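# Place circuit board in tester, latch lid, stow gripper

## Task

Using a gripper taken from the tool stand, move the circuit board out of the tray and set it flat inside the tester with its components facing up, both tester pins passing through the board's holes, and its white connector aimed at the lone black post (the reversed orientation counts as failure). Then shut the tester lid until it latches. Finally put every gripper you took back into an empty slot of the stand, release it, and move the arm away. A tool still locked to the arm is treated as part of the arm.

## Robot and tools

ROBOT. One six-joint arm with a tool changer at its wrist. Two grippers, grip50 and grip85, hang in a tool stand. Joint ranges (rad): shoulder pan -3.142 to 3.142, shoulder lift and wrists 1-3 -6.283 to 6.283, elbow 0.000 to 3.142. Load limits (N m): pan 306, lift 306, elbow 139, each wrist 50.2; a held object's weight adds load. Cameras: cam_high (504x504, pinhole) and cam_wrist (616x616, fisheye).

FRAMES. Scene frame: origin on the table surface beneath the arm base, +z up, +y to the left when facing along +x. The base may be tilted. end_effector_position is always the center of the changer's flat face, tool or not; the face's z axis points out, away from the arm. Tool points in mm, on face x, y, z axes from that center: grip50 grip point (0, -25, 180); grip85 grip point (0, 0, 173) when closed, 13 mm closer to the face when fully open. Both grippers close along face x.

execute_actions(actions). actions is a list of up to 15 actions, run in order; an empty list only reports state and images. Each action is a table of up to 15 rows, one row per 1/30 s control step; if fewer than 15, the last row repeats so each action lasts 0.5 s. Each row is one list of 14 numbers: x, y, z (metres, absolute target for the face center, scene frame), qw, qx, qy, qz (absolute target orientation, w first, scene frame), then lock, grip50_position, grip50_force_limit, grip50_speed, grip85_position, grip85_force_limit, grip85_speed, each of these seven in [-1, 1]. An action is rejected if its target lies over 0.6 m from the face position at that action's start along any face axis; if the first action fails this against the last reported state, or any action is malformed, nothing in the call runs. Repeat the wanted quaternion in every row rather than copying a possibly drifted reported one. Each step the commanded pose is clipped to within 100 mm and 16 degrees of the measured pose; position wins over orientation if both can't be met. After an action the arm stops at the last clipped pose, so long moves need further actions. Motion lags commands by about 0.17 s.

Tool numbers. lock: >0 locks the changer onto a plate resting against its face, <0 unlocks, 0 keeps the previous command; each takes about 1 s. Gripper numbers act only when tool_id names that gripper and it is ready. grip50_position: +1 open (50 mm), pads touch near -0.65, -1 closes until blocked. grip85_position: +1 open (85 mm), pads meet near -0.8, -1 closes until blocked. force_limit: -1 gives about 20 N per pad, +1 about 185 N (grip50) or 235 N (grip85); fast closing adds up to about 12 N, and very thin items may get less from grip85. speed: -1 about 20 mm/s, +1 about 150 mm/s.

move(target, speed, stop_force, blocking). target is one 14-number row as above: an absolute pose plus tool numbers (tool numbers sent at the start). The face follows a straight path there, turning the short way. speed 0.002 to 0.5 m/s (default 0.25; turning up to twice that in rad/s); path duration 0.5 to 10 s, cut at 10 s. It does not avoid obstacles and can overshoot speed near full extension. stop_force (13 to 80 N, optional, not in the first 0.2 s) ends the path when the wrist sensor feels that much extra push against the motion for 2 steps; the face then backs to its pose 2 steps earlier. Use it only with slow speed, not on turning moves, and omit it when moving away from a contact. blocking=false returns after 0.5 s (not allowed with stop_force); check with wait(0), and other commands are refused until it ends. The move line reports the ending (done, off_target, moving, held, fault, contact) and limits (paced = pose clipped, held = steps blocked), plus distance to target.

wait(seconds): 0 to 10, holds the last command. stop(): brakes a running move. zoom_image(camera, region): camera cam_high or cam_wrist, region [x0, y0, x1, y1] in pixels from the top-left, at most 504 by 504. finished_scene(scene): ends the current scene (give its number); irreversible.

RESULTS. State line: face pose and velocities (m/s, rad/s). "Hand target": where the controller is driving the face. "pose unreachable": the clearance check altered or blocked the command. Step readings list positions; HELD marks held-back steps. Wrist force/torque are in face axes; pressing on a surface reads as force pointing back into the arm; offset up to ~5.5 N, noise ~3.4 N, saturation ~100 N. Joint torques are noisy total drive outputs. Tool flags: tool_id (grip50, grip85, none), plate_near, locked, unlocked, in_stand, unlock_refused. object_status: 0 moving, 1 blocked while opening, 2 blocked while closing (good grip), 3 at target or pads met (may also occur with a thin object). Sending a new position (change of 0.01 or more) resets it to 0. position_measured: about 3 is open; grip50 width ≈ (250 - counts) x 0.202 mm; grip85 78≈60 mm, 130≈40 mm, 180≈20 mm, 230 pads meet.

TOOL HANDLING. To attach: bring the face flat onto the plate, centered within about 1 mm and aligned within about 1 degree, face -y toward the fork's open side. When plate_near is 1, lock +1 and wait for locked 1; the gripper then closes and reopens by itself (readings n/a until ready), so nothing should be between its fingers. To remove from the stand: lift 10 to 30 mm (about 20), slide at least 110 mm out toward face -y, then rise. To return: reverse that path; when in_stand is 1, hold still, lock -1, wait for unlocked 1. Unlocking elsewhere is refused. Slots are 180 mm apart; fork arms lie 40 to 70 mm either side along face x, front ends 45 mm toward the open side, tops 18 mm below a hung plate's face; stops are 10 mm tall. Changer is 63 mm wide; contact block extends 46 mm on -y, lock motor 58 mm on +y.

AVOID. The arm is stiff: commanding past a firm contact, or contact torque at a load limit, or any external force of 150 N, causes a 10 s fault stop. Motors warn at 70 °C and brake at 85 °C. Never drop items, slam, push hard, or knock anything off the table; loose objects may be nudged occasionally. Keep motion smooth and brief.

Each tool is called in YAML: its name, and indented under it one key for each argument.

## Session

execute_actions:
  actions: []

Scene clock: 0.00 s.
end_effector_position=(+0.9951, +0.4037, +0.3599) locked=0 unlocked=1 plate_near=0 in_stand=0 unlock_refused=0 tool_id=none grip50_position_measured=n/a grip50_object_status=n/a grip85_position_measured=n/a grip85_object_status=n/a end_effector_quat_wxyz=(+0.189, +0.598, -0.519, +0.581) end_effector_velocity=(+0.000, -0.000, -0.000) end_effector_angular_velocity=(+0.000, -0.000, -0.001)
Joint positions: [ 0.38  -0.767  1.266 -2.595 -2.845  2.998]
Joint velocities: [-0.     0.     0.    -0.     0.     0.001]
Joint torques (N m, as the arm reports them, + toward a larger angle): no reading
Motor temperatures (°C, as the motors report them): [28 25 31 33 35 28]
Wrist force (N, on the end effector, along its own x y z axes, offset not removed): no reading
Wrist torque (N m, same axes, about the end effector's origin, offset not removed): no reading
Hand target: +0.995, +0.404, +0.360; +0.189, +0.598, -0.519, +0.581

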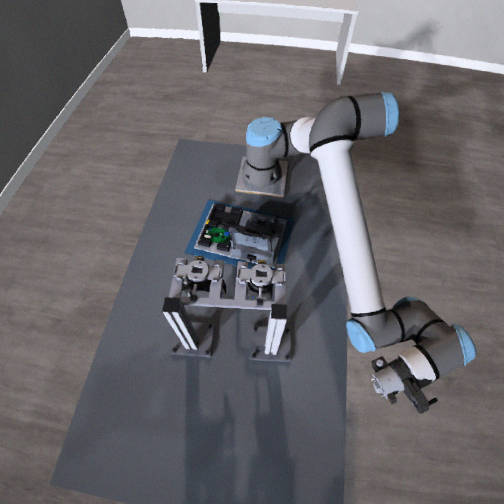

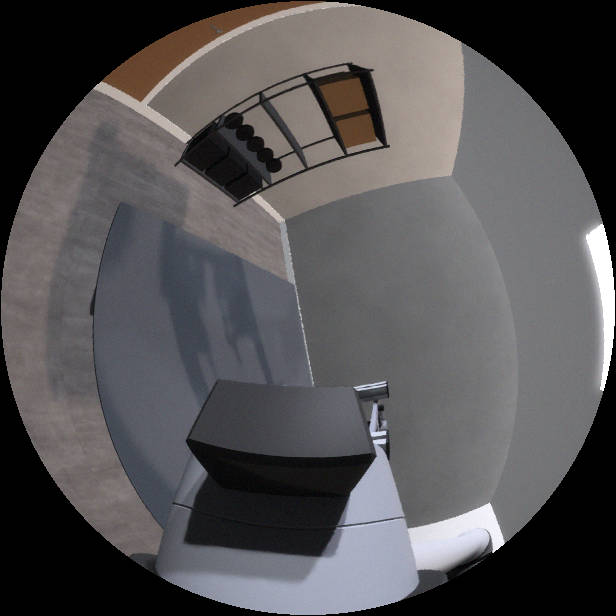

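zoom_image:
  camera: "cam_high"
  region: [155, 190, 315, 330]

Region (155, 190, 315, 330) of cam_high's 504x504 image, scaled by 3.150, with more detail than that image has; it fills the top 441 rows of this view, and the rest is white.

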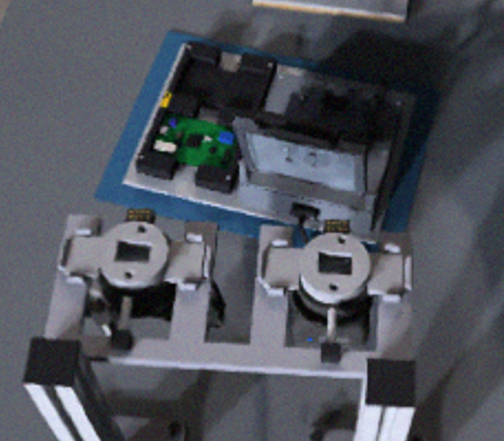

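move:
  target: [0.88,0.28,0.54,0,0.866,-0.5,0,0,1,0,0,1,0,0]
  speed: 0.4

move:
  target: [0.744,-0.097,0.56,0,0.6858,0.7278,0,0,1,0,0,1,0,0]
  speed: 0.5

zoom_image:
  camera: "cam_wrist"
  region: [230, 240, 370, 360]

Scene clock: 16.53 s.
end_effector_position=(+0.8797, +0.2802, +0.5397) locked=0 unlocked=1 plate_near=0 in_stand=0 unlock_refused=0 tool_id=none grip50_position_measured=n/a grip50_object_status=n/a grip85_position_measured=n/a grip85_object_status=n/a end_effector_quat_wxyz=(+0.000, +0.866, -0.500, +0.001) end_effector_velocity=(-0.000, -0.001, +0.000) end_effector_angular_velocity=(+0.008, +0.011, +0.001)
Joint positions: [ 0.109 -1.209  1.282 -1.645 -1.573  2.737]
Joint velocities: [-0.003  0.002 -0.005  0.013  0.009 -0.004]
Joint torques (N m, as the arm reports them, + toward a larger angle): [-17.39 -78.54 -59.92  -1.56   1.67  -2.82]
Motor temperatures (°C, as the motors report them): [28 25 31 33 35 28]
Wrist force (N, on the end effector, along its own x y z axes, offset not removed): [-0.4 -0.5 -1.1]
Wrist torque (N m, same axes, about the end effector's origin, offset not removed): [0.03 -0.25 -0.09]
Hand target: +0.880, +0.280, +0.540; -0.000, +0.866, -0.500, -0.000
Off the commanded pose: 0.000 m, 0 deg.
move: done

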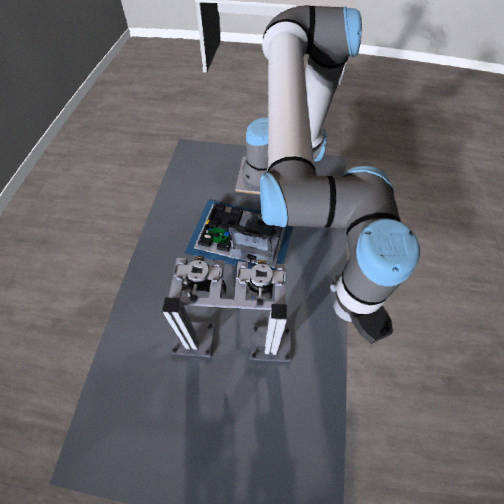

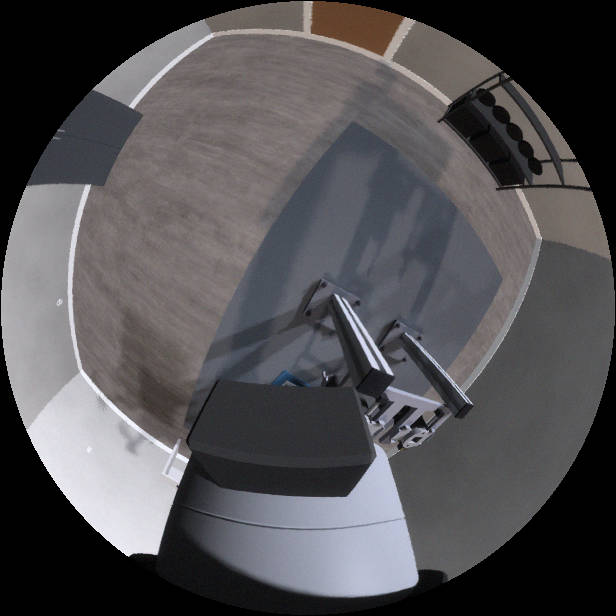

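Scene clock: 19.93 s.
end_effector_position=(+0.7438, -0.0964, +0.5599) locked=0 unlocked=1 plate_near=0 in_stand=0 unlock_refused=0 tool_id=none grip50_position_measured=n/a grip50_object_status=n/a grip85_position_measured=n/a grip85_object_status=n/a end_effector_quat_wxyz=(-0.000, +0.686, +0.727, +0.000) end_effector_velocity=(-0.001, -0.001, +0.000) end_effector_angular_velocity=(+0.001, -0.001, +0.016)
Joint positions: [-0.373 -1.503  1.608 -1.675 -1.571 -0.42 ]
Joint velocities: [-0.001 -0.001  0.001  0.     0.001 -0.018]
Joint torques (N m, as the arm reports them, + toward a larger angle): [-17.72 -82.09 -42.39  -2.03   1.29  -4.01]
Motor temperatures (°C, as the motors report them): [28 25 31 33 35 28]
Wrist force (N, on the end effector, along its own x y z axes, offset not removed): [0.0 -1.0 0.0]
Wrist torque (N m, same axes, about the end effector's origin, offset not removed): [-0.07 -0.25 -0.19]
Hand target: +0.744, -0.097, +0.560; -0.000, +0.686, +0.728, +0.000
Off the commanded pose: 0.001 m, 0 deg.
move: done

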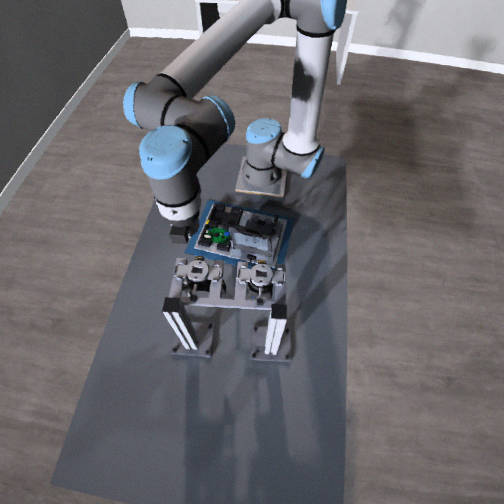

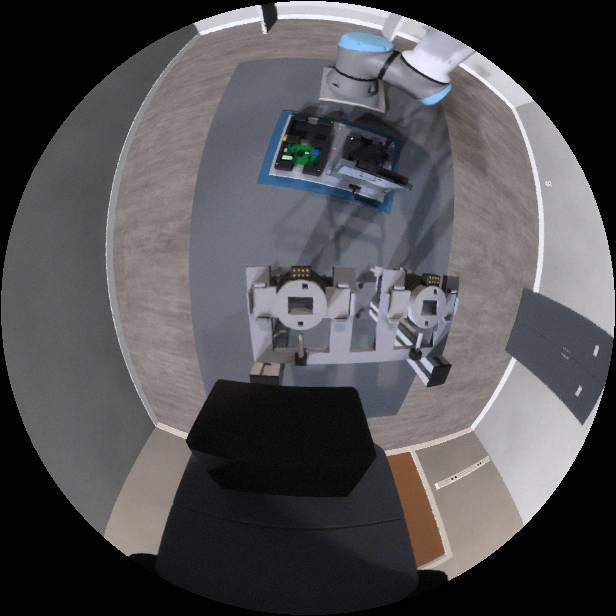

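Region (230, 240, 370, 360) of cam_wrist's 616x616 image, scaled by 3.600, with more detail than that image has; it fills the top 432 rows of this view, and the rest is white.

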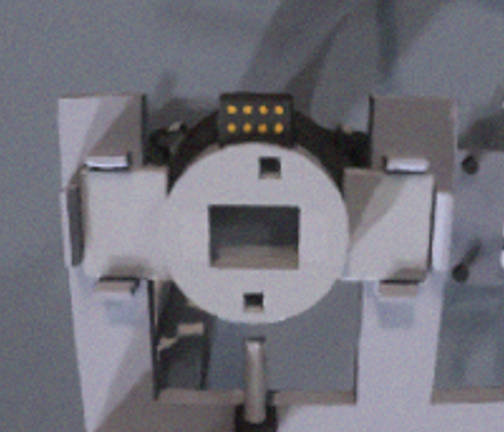

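move:
  target: [0.7504,-0.093,0.369,0,0.6788,0.7343,0,0,1,0,0,1,0,0]
  speed: 0.25

move:
  target: [0.7504,-0.093,0.345,0,0.6788,0.7343,0,0,1,0,0,1,0,0]
  speed: 0.005
  stop_force: 15

Scene clock: 27.03 s.
end_effector_position=(+0.7504, -0.0930, +0.3699) locked=0 unlocked=1 plate_near=0 in_stand=0 unlock_refused=0 tool_id=none grip50_position_measured=n/a grip50_object_status=n/a grip85_position_measured=n/a grip85_object_status=n/a end_effector_quat_wxyz=(+0.000, +0.679, +0.734, +0.000) end_effector_velocity=(+0.000, -0.001, -0.002) end_effector_angular_velocity=(-0.000, -0.001, -0.000)
Joint positions: [-0.366 -1.409  1.849 -2.011 -1.572 -0.433]
Joint velocities: [-0.001  0.001  0.002 -0.005  0.    -0.001]
Joint torques (N m, as the arm reports them, + toward a larger angle): [10.88 -4.48 -5.09 -3.16 -1.19 -2.73]
Motor temperatures (°C, as the motors report them): [28 25 31 33 35 28]
Wrist force (N, on the end effector, along its own x y z axes, offset not removed): [4.0 -9.6 -57.7]
Wrist torque (N m, same axes, about the end effector's origin, offset not removed): [-0.22 0.30 -0.20]
Hand target: +0.750, -0.093, +0.369; +0.000, +0.679, +0.734, -0.000
Off the commanded pose: 0.001 m, 0 deg.
move: done

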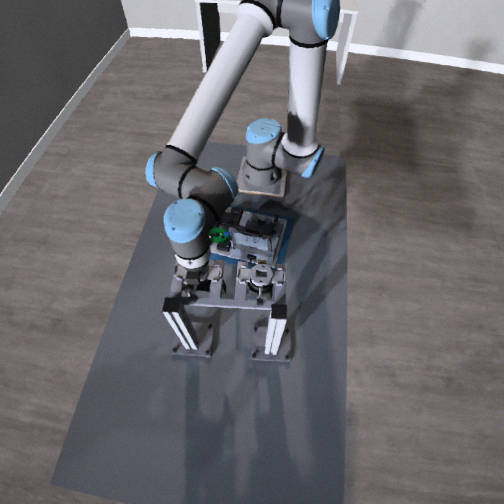

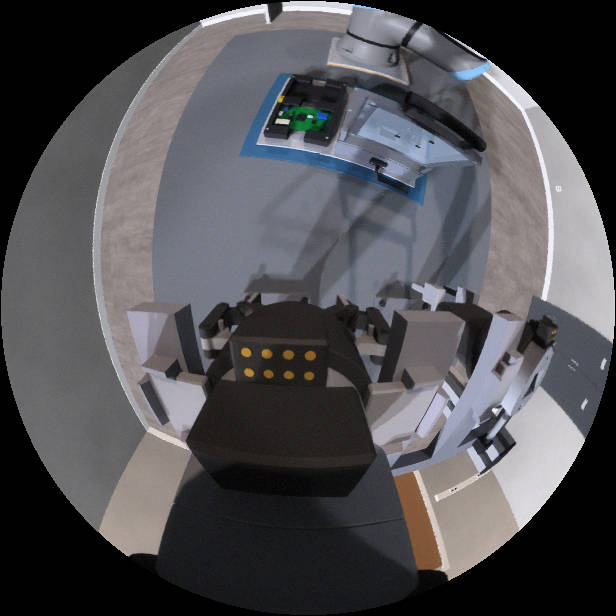

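Scene clock: 27.53 s.
end_effector_position=(+0.7504, -0.0930, +0.3698) locked=0 unlocked=1 plate_near=0 in_stand=0 unlock_refused=0 tool_id=none grip50_position_measured=n/a grip50_object_status=n/a grip85_position_measured=n/a grip85_object_status=n/a end_effector_quat_wxyz=(+0.000, +0.679, +0.734, +0.000) end_effector_velocity=(-0.000, +0.000, -0.000) end_effector_angular_velocity=(+0.001, +0.001, -0.001)
Joint positions: [-0.366 -1.409  1.849 -2.011 -1.572 -0.434]
Joint velocities: [0.    0.    0.    0.001 0.    0.001]
Joint torques (N m, as the arm reports them, + toward a larger angle): [  9.03 -23.25 -14.91   5.11  -1.37  -2.77]
Motor temperatures (°C, as the motors report them): [28 25 31 33 35 28]
Wrist force (N, on the end effector, along its own x y z axes, offset not removed): [-2.2 -3.6 -66.3]
Wrist torque (N m, same axes, about the end effector's origin, offset not removed): [-0.01 0.87 -0.12]
Hand target: +0.750, -0.093, +0.370; +0.000, +0.679, +0.734, +0.000
Off the commanded pose: 0.025 m, 0 deg.
move: contact

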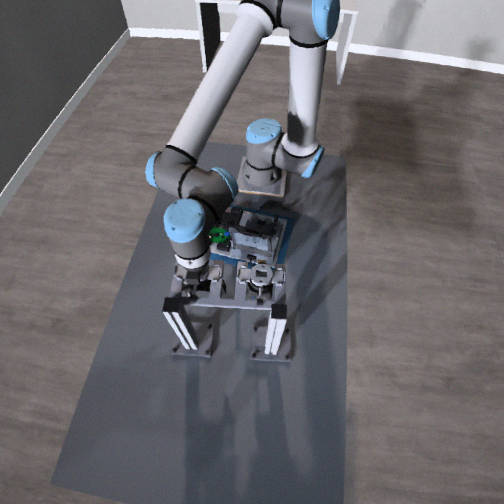

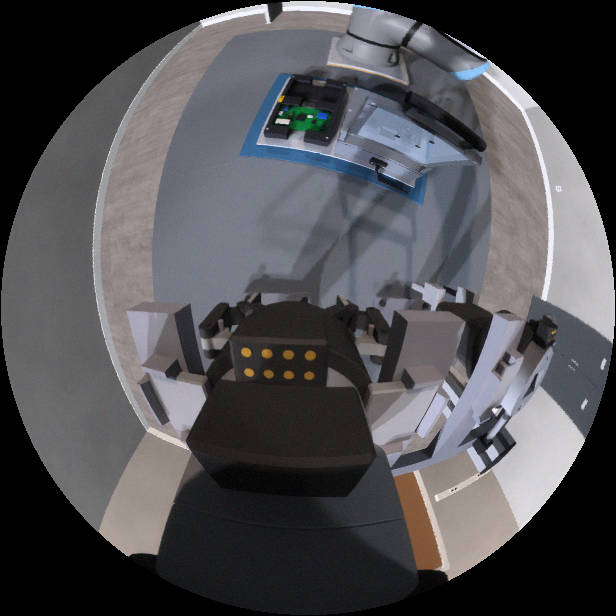

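move:
  target: [0.7491,-0.0951,0.3755,0,0.6788,0.7343,0,0,1,0,0,1,0,0]
  speed: 0.02

move:
  target: [0.7491,-0.0951,0.345,0,0.6788,0.7343,0,0,1,0,0,1,0,0]
  speed: 0.006
  stop_force: 15

Scene clock: 34.33 s.
end_effector_position=(+0.7492, -0.0950, +0.3752) locked=0 unlocked=1 plate_near=0 in_stand=0 unlock_refused=0 tool_id=none grip50_position_measured=n/a grip50_object_status=n/a grip85_position_measured=n/a grip85_object_status=n/a end_effector_quat_wxyz=(+0.000, +0.679, +0.734, -0.000) end_effector_velocity=(-0.001, -0.001, +0.003) end_effector_angular_velocity=(+0.000, +0.000, -0.001)
Joint positions: [-0.369 -1.414  1.844 -2.001 -1.572 -0.437]
Joint velocities: [-0.001 -0.002 -0.002  0.005  0.    -0.   ]
Joint torques (N m, as the arm reports them, + toward a larger angle): [ -9.29 -85.2  -55.87  -1.67   0.04  -2.62]
Motor temperatures (°C, as the motors report them): [28 25 31 33 35 28]
Wrist force (N, on the end effector, along its own x y z axes, offset not removed): [-0.9 -0.7 -3.1]
Wrist torque (N m, same axes, about the end effector's origin, offset not removed): [-0.03 -0.18 -0.15]
Hand target: +0.749, -0.095, +0.375; -0.000, +0.679, +0.734, +0.000
Off the commanded pose: 0.000 m, 0 deg.
move: done

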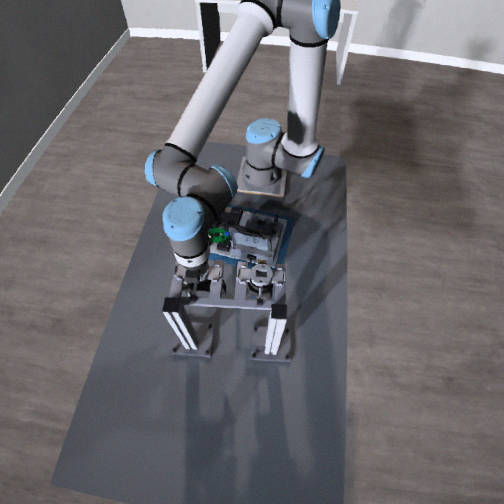

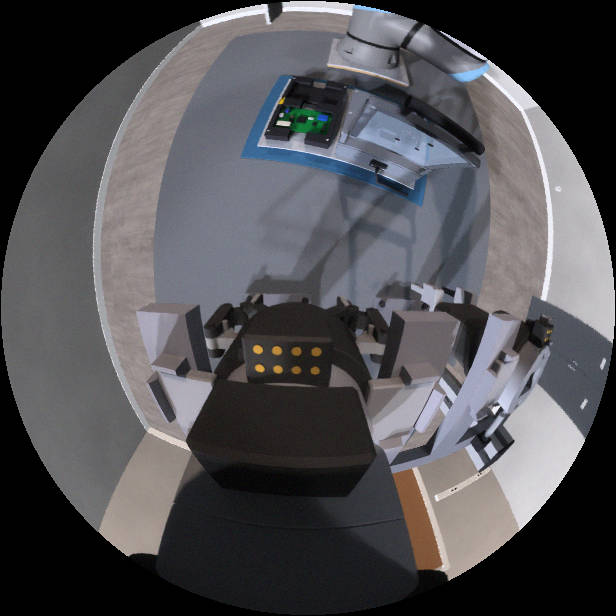

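Scene clock: 36.97 s.
end_effector_position=(+0.7492, -0.0951, +0.3617) locked=0 unlocked=1 plate_near=0 in_stand=1 unlock_refused=0 tool_id=none grip50_position_measured=n/a grip50_object_status=n/a grip85_position_measured=n/a grip85_object_status=n/a end_effector_quat_wxyz=(+0.000, +0.679, +0.734, +0.000) end_effector_velocity=(-0.000, -0.001, +0.001) end_effector_angular_velocity=(+0.001, +0.002, -0.002)
Joint positions: [-0.369 -1.404  1.859 -2.025 -1.572 -0.437]
Joint velocities: [-0.001  0.    -0.002  0.005 -0.     0.001]
Joint torques (N m, as the arm reports them, + toward a larger angle): [ -2.87 -83.78 -28.71   7.07   0.92  -2.06]
Motor temperatures (°C, as the motors report them): [28 25 31 33 35 28]
Wrist force (N, on the end effector, along its own x y z axes, offset not removed): [-20.2 32.2 -20.5]
Wrist torque (N m, same axes, about the end effector's origin, offset not removed): [-0.47 -0.14 -0.57]
Hand target: +0.749, -0.095, +0.362; +0.000, +0.679, +0.734, +0.000
Off the commanded pose: 0.017 m, 0 deg.
move: contact

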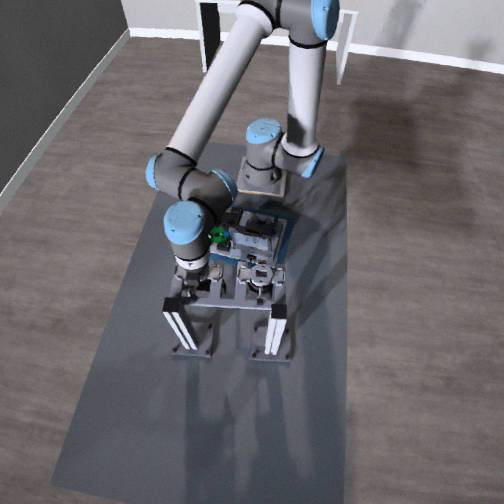

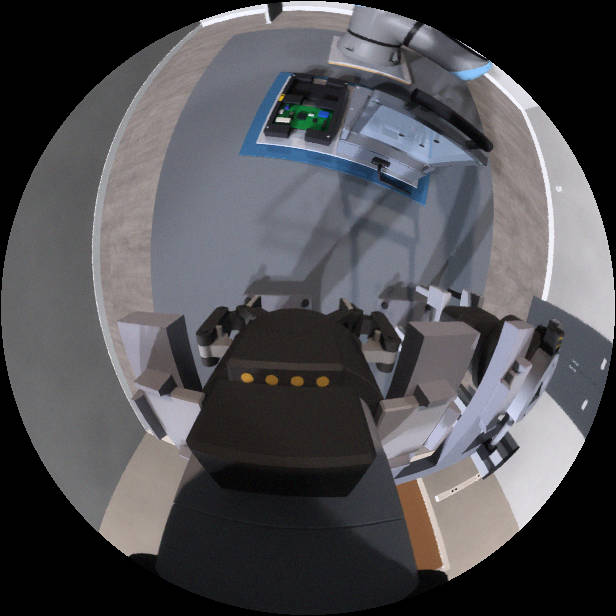

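move:
  target: [0.7499,-0.0954,0.3622,0,0.6769,0.7361,0,0,1,0,0,1,0,0]
  speed: 0.01

move:
  target: [0.7499,-0.0954,0.35,0,0.6769,0.7361,0,0,1,0,0,1,0,0]
  speed: 0.004
  stop_force: 15

Scene clock: 41.60 s.
end_effector_position=(+0.7498, -0.0953, +0.3622) locked=0 unlocked=1 plate_near=0 in_stand=1 unlock_refused=0 tool_id=none grip50_position_measured=n/a grip50_object_status=n/a grip85_position_measured=n/a grip85_object_status=n/a end_effector_quat_wxyz=(+0.000, +0.677, +0.736, -0.000) end_effector_velocity=(+0.001, -0.000, +0.000) end_effector_angular_velocity=(-0.000, -0.000, +0.003)
Joint positions: [-0.369 -1.404  1.857 -2.024 -1.572 -0.442]
Joint velocities: [ 0.     0.001 -0.001  0.    -0.    -0.002]
Joint torques (N m, as the arm reports them, + toward a larger angle): [  3.46 -57.17 -53.68  -2.34  -1.62  -3.44]
Motor temperatures (°C, as the motors report them): [28 25 31 33 35 28]
Wrist force (N, on the end effector, along its own x y z axes, offset not removed): [-2.6 1.5 -0.5]
Wrist torque (N m, same axes, about the end effector's origin, offset not removed): [0.11 -0.02 -0.17]
Hand target: +0.750, -0.095, +0.362; +0.000, +0.677, +0.736, -0.000
Off the commanded pose: 0.000 m, 0 deg.
move: done

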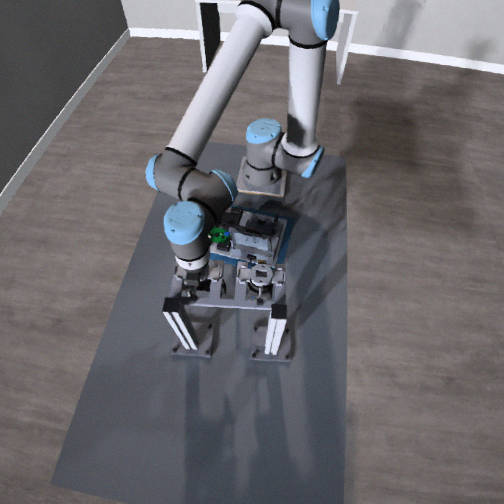

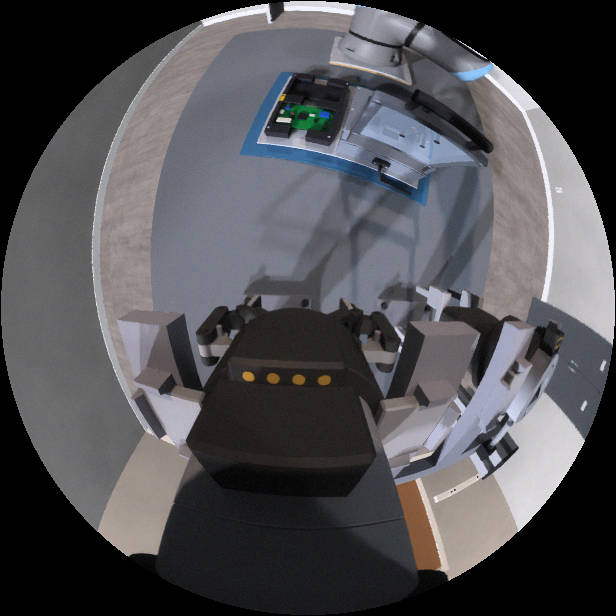

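Scene clock: 42.43 s.
end_effector_position=(+0.7499, -0.0953, +0.3604) locked=0 unlocked=1 plate_near=1 in_stand=1 unlock_refused=0 tool_id=none grip50_position_measured=n/a grip50_object_status=n/a grip85_position_measured=n/a grip85_object_status=n/a end_effector_quat_wxyz=(+0.000, +0.677, +0.736, +0.000) end_effector_velocity=(-0.000, +0.000, -0.000) end_effector_angular_velocity=(+0.001, +0.003, -0.002)
Joint positions: [-0.369 -1.402  1.859 -2.028 -1.572 -0.442]
Joint velocities: [-0.     0.001 -0.001  0.004 -0.     0.002]
Joint torques (N m, as the arm reports them, + toward a larger angle): [  3.72 -62.98 -36.14   2.03  -1.06   0.41]
Motor temperatures (°C, as the motors report them): [28 25 31 33 35 28]
Wrist force (N, on the end effector, along its own x y z axes, offset not removed): [-0.9 0.0 -32.5]
Wrist torque (N m, same axes, about the end effector's origin, offset not removed): [0.26 -0.27 -0.95]
Hand target: +0.750, -0.095, +0.361; +0.000, +0.677, +0.736, +0.000
Off the commanded pose: 0.010 m, 0 deg.
move: contact

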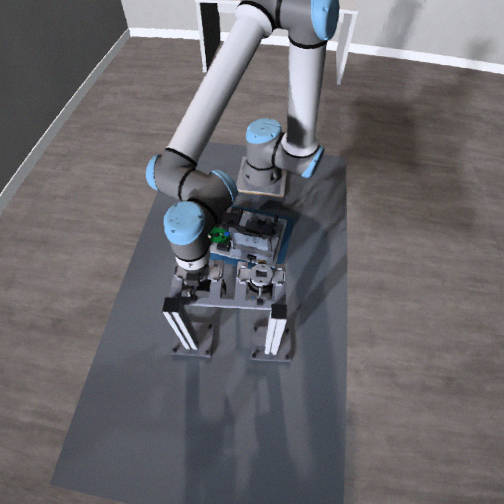

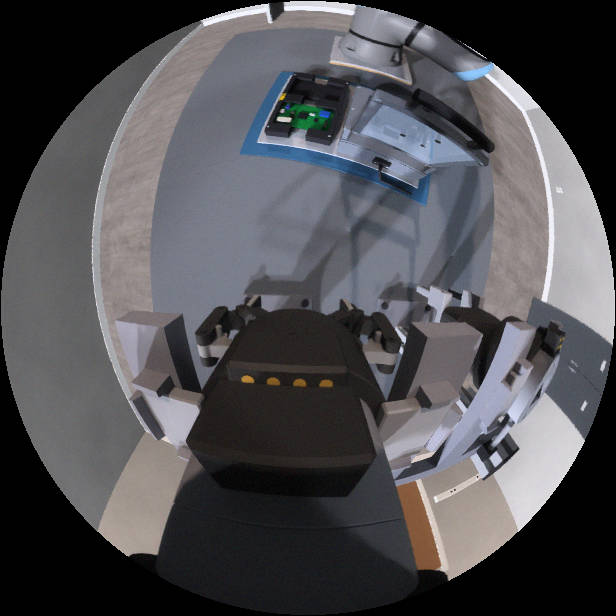

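execute_actions:
  actions: []

Scene clock: 61.43 s.
end_effector_position=(+0.7499, -0.0953, +0.3607) locked=0 unlocked=1 plate_near=1 in_stand=1 unlock_refused=0 tool_id=none grip50_position_measured=n/a grip50_object_status=n/a grip85_position_measured=n/a grip85_object_status=n/a end_effector_quat_wxyz=(+0.000, +0.677, +0.736, +0.000) end_effector_velocity=(-0.000, -0.000, +0.000) end_effector_angular_velocity=(+0.000, -0.000, -0.002)
Joint positions: [-0.369 -1.403  1.858 -2.027 -1.572 -0.442]
Joint velocities: [-0.    -0.     0.     0.     0.     0.002]
Joint torques (N m, as the arm reports them, + toward a larger angle): [  2.81 -80.27 -45.06  -0.77  -1.39   0.41]
Motor temperatures (°C, as the motors report them): [28 25 31 33 35 28]
Wrist force (N, on the end effector, along its own x y z axes, offset not removed): [-6.2 13.4 -2.9]
Wrist torque (N m, same axes, about the end effector's origin, offset not removed): [-0.25 -0.36 -0.90]
Hand target: +0.750, -0.095, +0.361; +0.000, +0.677, +0.736, +0.000
Off the commanded pose: 0.011 m, 0 deg.

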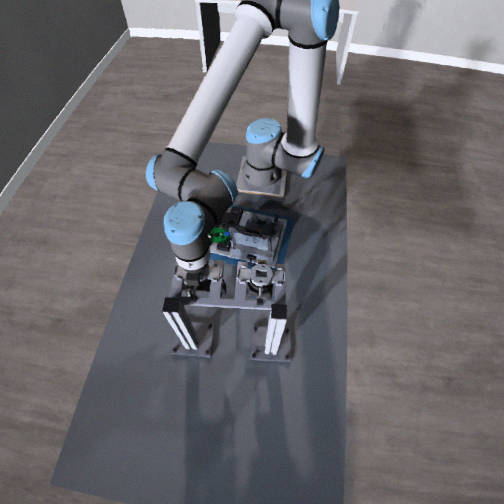

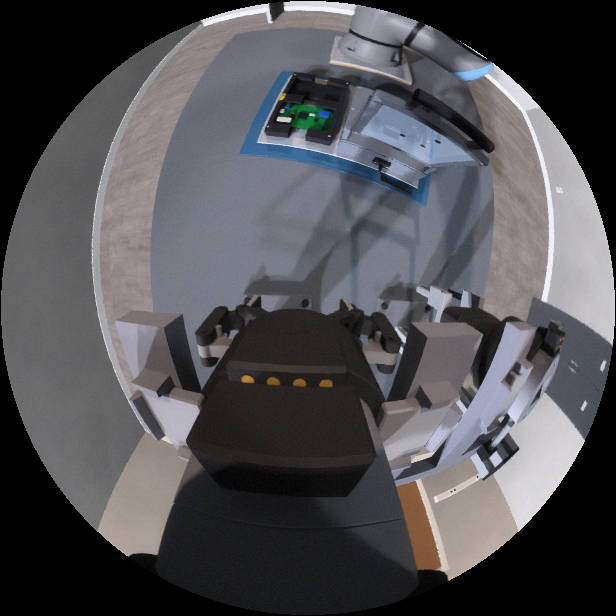

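execute_actions:
  actions:
    - [[0.7499,-0.0954,0.3607,0,0.6736,0.7391,0,1,1,0,0,1,0,0]]
    - [[0.7499,-0.0954,0.3607,0,0.6736,0.7391,0,1,1,0,0,1,0,0]]
    - [[0.7499,-0.0954,0.3607,0,0.6736,0.7391,0,1,1,0,0,1,0,0]]

Scene clock: 65.40 s.
end_effector_position=(+0.7499, -0.0954, +0.3607) locked=1 unlocked=0 plate_near=1 in_stand=1 unlock_refused=0 tool_id=grip85 grip50_position_measured=n/a grip50_object_status=n/a grip85_position_measured=n/a grip85_object_status=n/a end_effector_quat_wxyz=(+0.000, +0.674, +0.739, +0.000) end_effector_velocity=(-0.000, +0.001, -0.000) end_effector_angular_velocity=(+0.000, +0.001, +0.002)
Joint positions: [-0.369 -1.403  1.858 -2.027 -1.572 -0.451]
Joint velocities: [ 0.001 -0.     0.001  0.001  0.    -0.001]
Joint torques (N m, as the arm reports them, + toward a larger angle): [-17.75 -64.48 -32.    -0.04  -0.42  -4.53]
Motor temperatures (°C, as the motors report them): [28 25 31 33 35 28]
Wrist force (N, on the end effector, along its own x y z axes, offset not removed): [6.9 18.8 -13.2]
Wrist torque (N m, same axes, about the end effector's origin, offset not removed): [0.05 -1.37 1.27]
Hand target: +0.750, -0.095, +0.361; -0.000, +0.674, +0.739, +0.000
Off the commanded pose: 0.000 m, 0 deg.
Step readings (end_effector_position; steps 1 to 15: 1st action; 16 to 30: 2nd action; 31 to 45: 3rd action):
0: (+0.7499, -0.0953, +0.3607)
1: (+0.7499, -0.0953, +0.3607)
2: (+0.7499, -0.0954, +0.3607)
4: (+0.7499, -0.0953, +0.3607)
8: (+0.7499, -0.0953, +0.3607)
15: (+0.7499, -0.0953, +0.3607)
16: (+0.7499, -0.0953, +0.3607)
17: (+0.7499, -0.0953, +0.3607)
19: (+0.7499, -0.0953, +0.3607)
23: (+0.7499, -0.0953, +0.3607)
30: (+0.7499, -0.0954, +0.3608)
31: (+0.7499, -0.0954, +0.3608)
32: (+0.7499, -0.0954, +0.3608)
34: (+0.7499, -0.0954, +0.3608)
38: (+0.7499, -0.0954, +0.3608)
45: end_effector_position above

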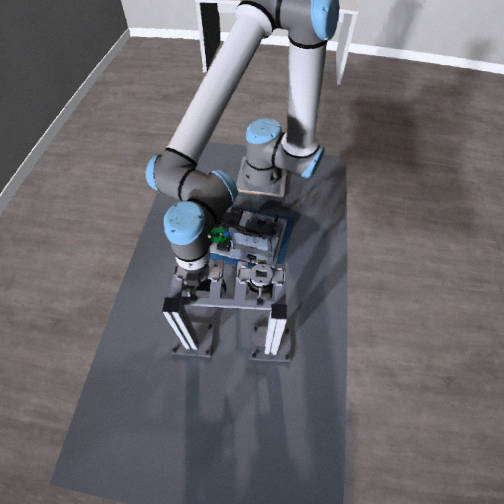

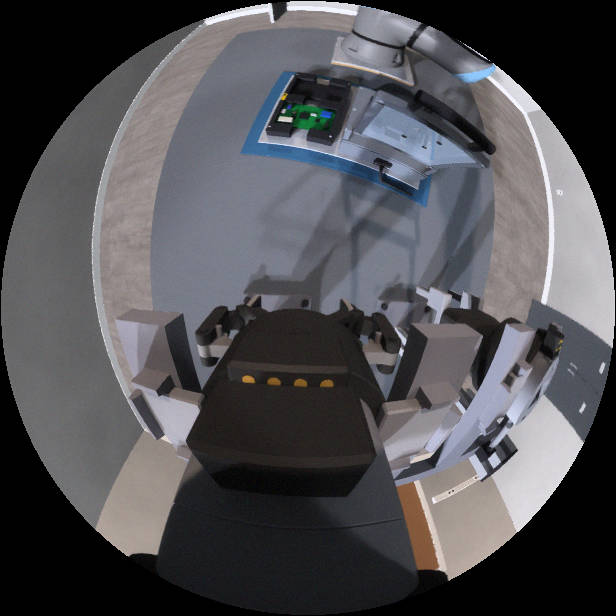

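move:
  target: [0.7499,-0.0954,0.381,0,0.6756,0.7373,0,1,1,0,0,1,0,0]
  speed: 0.05

move:
  target: [0.6353,-0.1054,0.381,0,0.6756,0.7373,0,1,1,0,0,1,0,0]
  speed: 0.1

move:
  target: [0.60,-0.109,0.50,0,0.6756,0.7373,0,1,1,0,0,1,0,0]
  speed: 0.15

Scene clock: 72.00 s.
end_effector_position=(+0.7499, -0.0955, +0.3807) locked=1 unlocked=0 plate_near=1 in_stand=0 unlock_refused=0 tool_id=grip85 grip50_position_measured=n/a grip50_object_status=n/a grip85_position_measured=3 grip85_object_status=3 end_effector_quat_wxyz=(+0.000, +0.676, +0.737, -0.000) end_effector_velocity=(+0.000, +0.001, +0.002) end_effector_angular_velocity=(+0.001, +0.000, +0.000)
Joint positions: [-0.369 -1.417  1.837 -1.991 -1.572 -0.446]
Joint velocities: [ 0.001 -0.001 -0.002  0.004  0.     0.001]
Joint torques (N m, as the arm reports them, + toward a larger angle): [ -0.69 -91.47 -63.32  -3.38   1.01   3.38]
Motor temperatures (°C, as the motors report them): [28 25 31 33 35 28]
Wrist force (N, on the end effector, along its own x y z axes, offset not removed): [1.6 -2.0 -1.5]
Wrist torque (N m, same axes, about the end effector's origin, offset not removed): [-0.13 -0.38 -0.06]
Hand target: +0.750, -0.095, +0.381; +0.000, +0.676, +0.737, +0.000
Off the commanded pose: 0.000 m, 0 deg.
move: done

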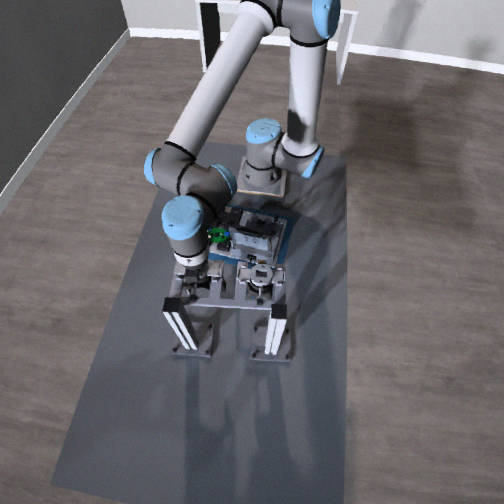

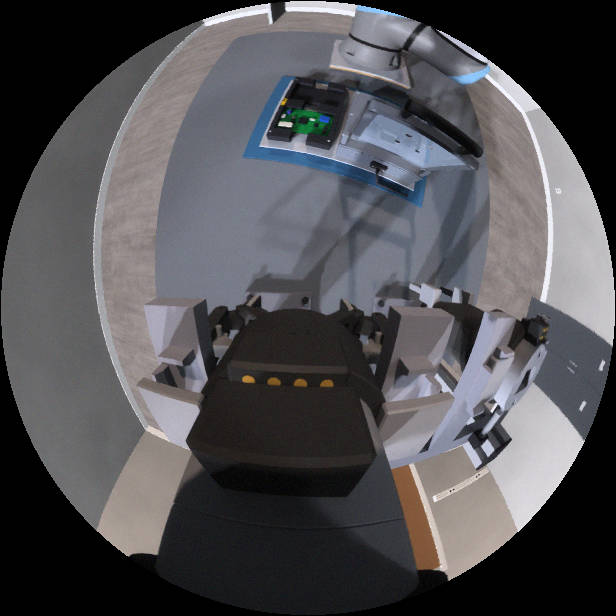

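Scene clock: 73.67 s.
end_effector_position=(+0.6356, -0.1052, +0.3809) locked=1 unlocked=0 plate_near=1 in_stand=0 unlock_refused=0 tool_id=grip85 grip50_position_measured=n/a grip50_object_status=n/a grip85_position_measured=3 grip85_object_status=3 end_effector_quat_wxyz=(-0.000, +0.676, +0.737, +0.000) end_effector_velocity=(-0.002, -0.001, +0.000) end_effector_angular_velocity=(+0.000, -0.000, -0.001)
Joint positions: [-0.448 -1.601  2.034 -2.004 -1.572 -0.524]
Joint velocities: [-0.003 -0.004  0.004  0.     0.001 -0.002]
Joint torques (N m, as the arm reports them, + toward a larger angle): [-11.39 -75.81 -46.47  -3.62   0.95  -1.98]
Motor temperatures (°C, as the motors report them): [28 25 31 33 35 28]
Wrist force (N, on the end effector, along its own x y z axes, offset not removed): [1.2 -0.1 -4.1]
Wrist torque (N m, same axes, about the end effector's origin, offset not removed): [-0.01 -0.30 -0.18]
Hand target: +0.635, -0.105, +0.381; -0.000, +0.676, +0.737, +0.000
Off the commanded pose: 0.000 m, 0 deg.
move: done

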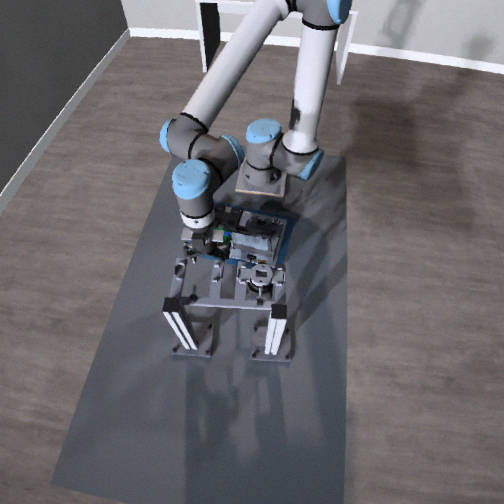

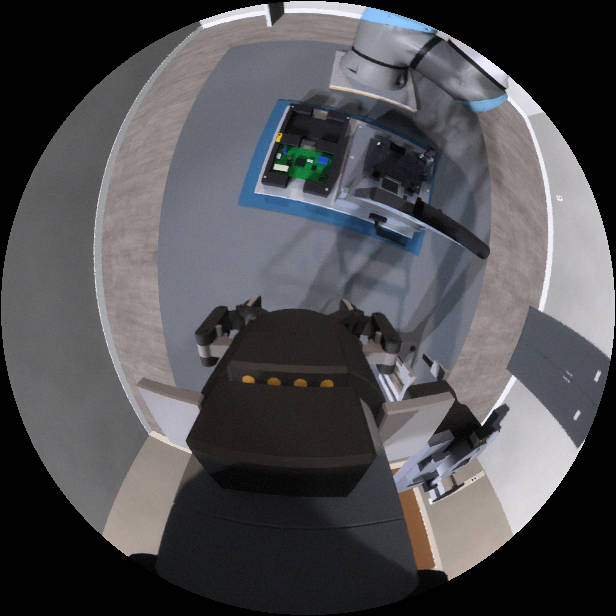

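Scene clock: 75.07 s.
end_effector_position=(+0.6001, -0.1090, +0.4996) locked=1 unlocked=0 plate_near=1 in_stand=0 unlock_refused=0 tool_id=grip85 grip50_position_measured=n/a grip50_object_status=n/a grip85_position_measured=3 grip85_object_status=3 end_effector_quat_wxyz=(-0.000, +0.676, +0.737, -0.000) end_effector_velocity=(-0.001, -0.002, +0.003) end_effector_angular_velocity=(-0.000, -0.001, -0.002)
Joint positions: [-0.479 -1.727  1.928 -1.772 -1.572 -0.555]
Joint velocities: [-0.003 -0.003 -0.003  0.005  0.    -0.001]
Joint torques (N m, as the arm reports them, + toward a larger angle): [-11.49 -65.5  -65.64  -3.72   0.06  -2.87]
Motor temperatures (°C, as the motors report them): [28 25 31 33 35 28]
Wrist force (N, on the end effector, along its own x y z axes, offset not removed): [1.4 -0.7 -1.8]
Wrist torque (N m, same axes, about the end effector's origin, offset not removed): [-0.08 -0.39 -0.01]
Hand target: +0.600, -0.109, +0.500; -0.000, +0.676, +0.737, +0.000
Off the commanded pose: 0.000 m, 0 deg.
move: done

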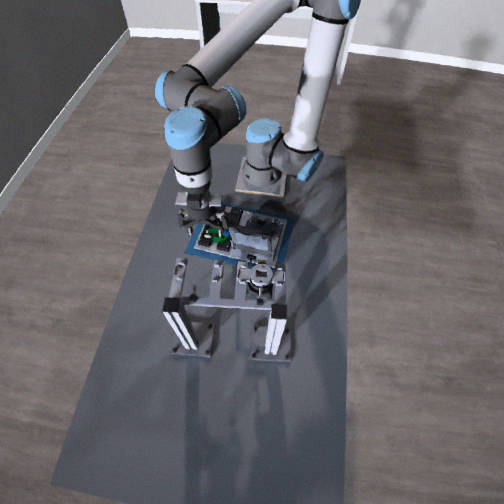

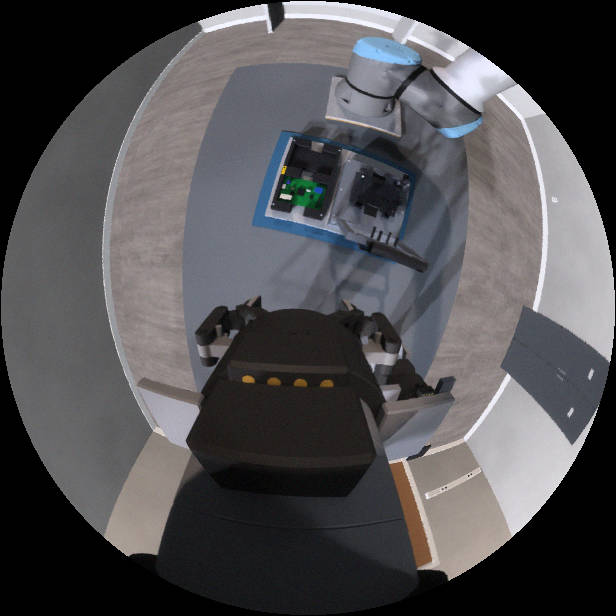

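move:
  target: [0.409,-0.118,0.48,0,0.0785,0.9969,0,1,1,0,0,1,0,0]
  speed: 0.35

move:
  target: [0.409,-0.118,0.30,0,0.0785,0.9969,0,1,1,0,0,1,0,0]
  speed: 0.2

Scene clock: 86.10 s.
end_effector_position=(+0.4094, -0.1177, +0.4799) locked=1 unlocked=0 plate_near=1 in_stand=0 unlock_refused=0 tool_id=grip85 grip50_position_measured=n/a grip50_object_status=n/a grip85_position_measured=3 grip85_object_status=3 end_effector_quat_wxyz=(-0.000, +0.079, +0.997, +0.000) end_effector_velocity=(-0.002, -0.000, +0.000) end_effector_angular_velocity=(+0.002, -0.002, +0.015)
Joint positions: [-0.71  -2.081  2.191 -1.681 -1.572 -2.112]
Joint velocities: [-0.005 -0.005  0.002  0.003  0.002 -0.02 ]
Joint torques (N m, as the arm reports them, + toward a larger angle): [-13.77 -31.31 -49.73  -3.86   0.98  -2.79]
Motor temperatures (°C, as the motors report them): [28 25 31 33 35 28]
Wrist force (N, on the end effector, along its own x y z axes, offset not removed): [-3.0 -2.0 0.6]
Wrist torque (N m, same axes, about the end effector's origin, offset not removed): [-0.03 0.03 -0.03]
Hand target: +0.409, -0.118, +0.480; -0.000, +0.079, +0.997, +0.000
Off the commanded pose: 0.000 m, 0 deg.
move: done

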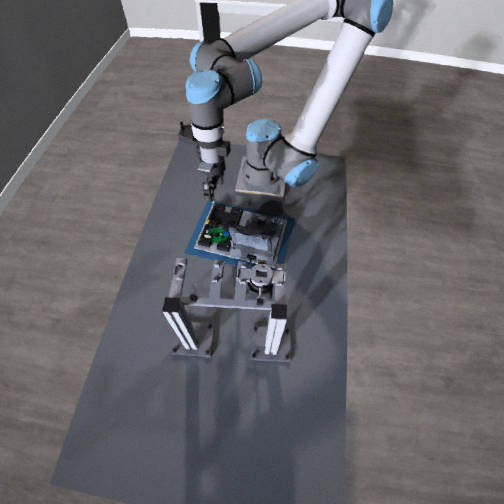

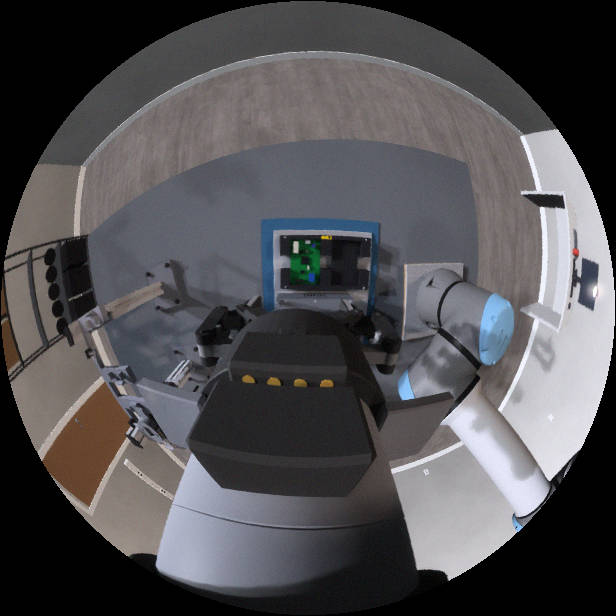

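Scene clock: 87.63 s.
end_effector_position=(+0.4088, -0.1179, +0.3004) locked=1 unlocked=0 plate_near=1 in_stand=0 unlock_refused=0 tool_id=grip85 grip50_position_measured=n/a grip50_object_status=n/a grip85_position_measured=3 grip85_object_status=3 end_effector_quat_wxyz=(-0.000, +0.079, +0.997, +0.000) end_effector_velocity=(+0.000, -0.001, -0.003) end_effector_angular_velocity=(-0.002, -0.001, -0.002)
Joint positions: [-0.712 -1.961  2.462 -2.072 -1.572 -2.115]
Joint velocities: [-0.     0.005  0.003 -0.009 -0.001  0.002]
Joint torques (N m, as the arm reports them, + toward a larger angle): [ 13.2   -0.77 -44.   -10.79  -1.65   3.74]
Motor temperatures (°C, as the motors report them): [28 25 31 33 35 28]
Wrist force (N, on the end effector, along its own x y z axes, offset not removed): [0.4 -2.7 0.2]
Wrist torque (N m, same axes, about the end effector's origin, offset not removed): [-0.13 -0.24 -0.14]
Hand target: +0.409, -0.118, +0.300; -0.000, +0.079, +0.997, +0.000
Off the commanded pose: 0.000 m, 0 deg.
move: done

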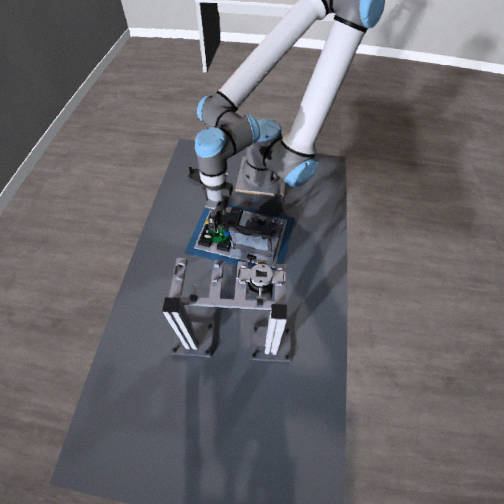

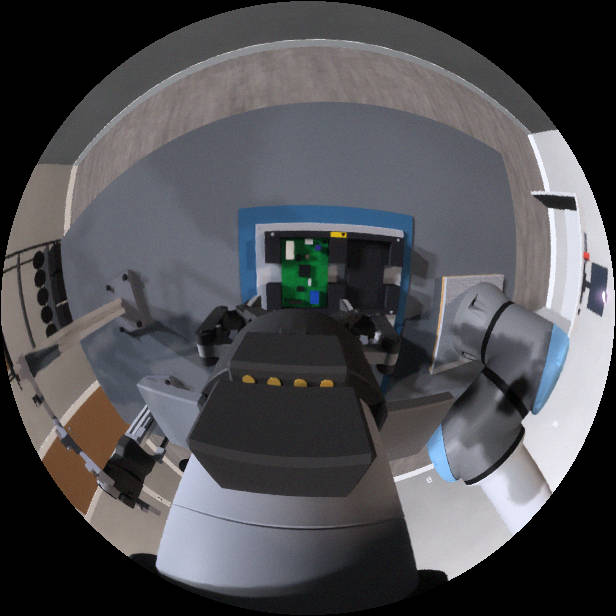

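zoom_image:
  camera: "cam_wrist"
  region: [230,195,390,325]

Region (230, 195, 390, 325) of cam_wrist's 616x616 image, scaled by 3.150, with more detail than that image has; it fills the top 410 rows of this view, and the rest is white.

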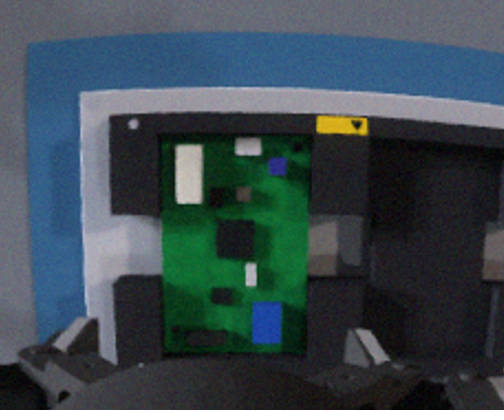

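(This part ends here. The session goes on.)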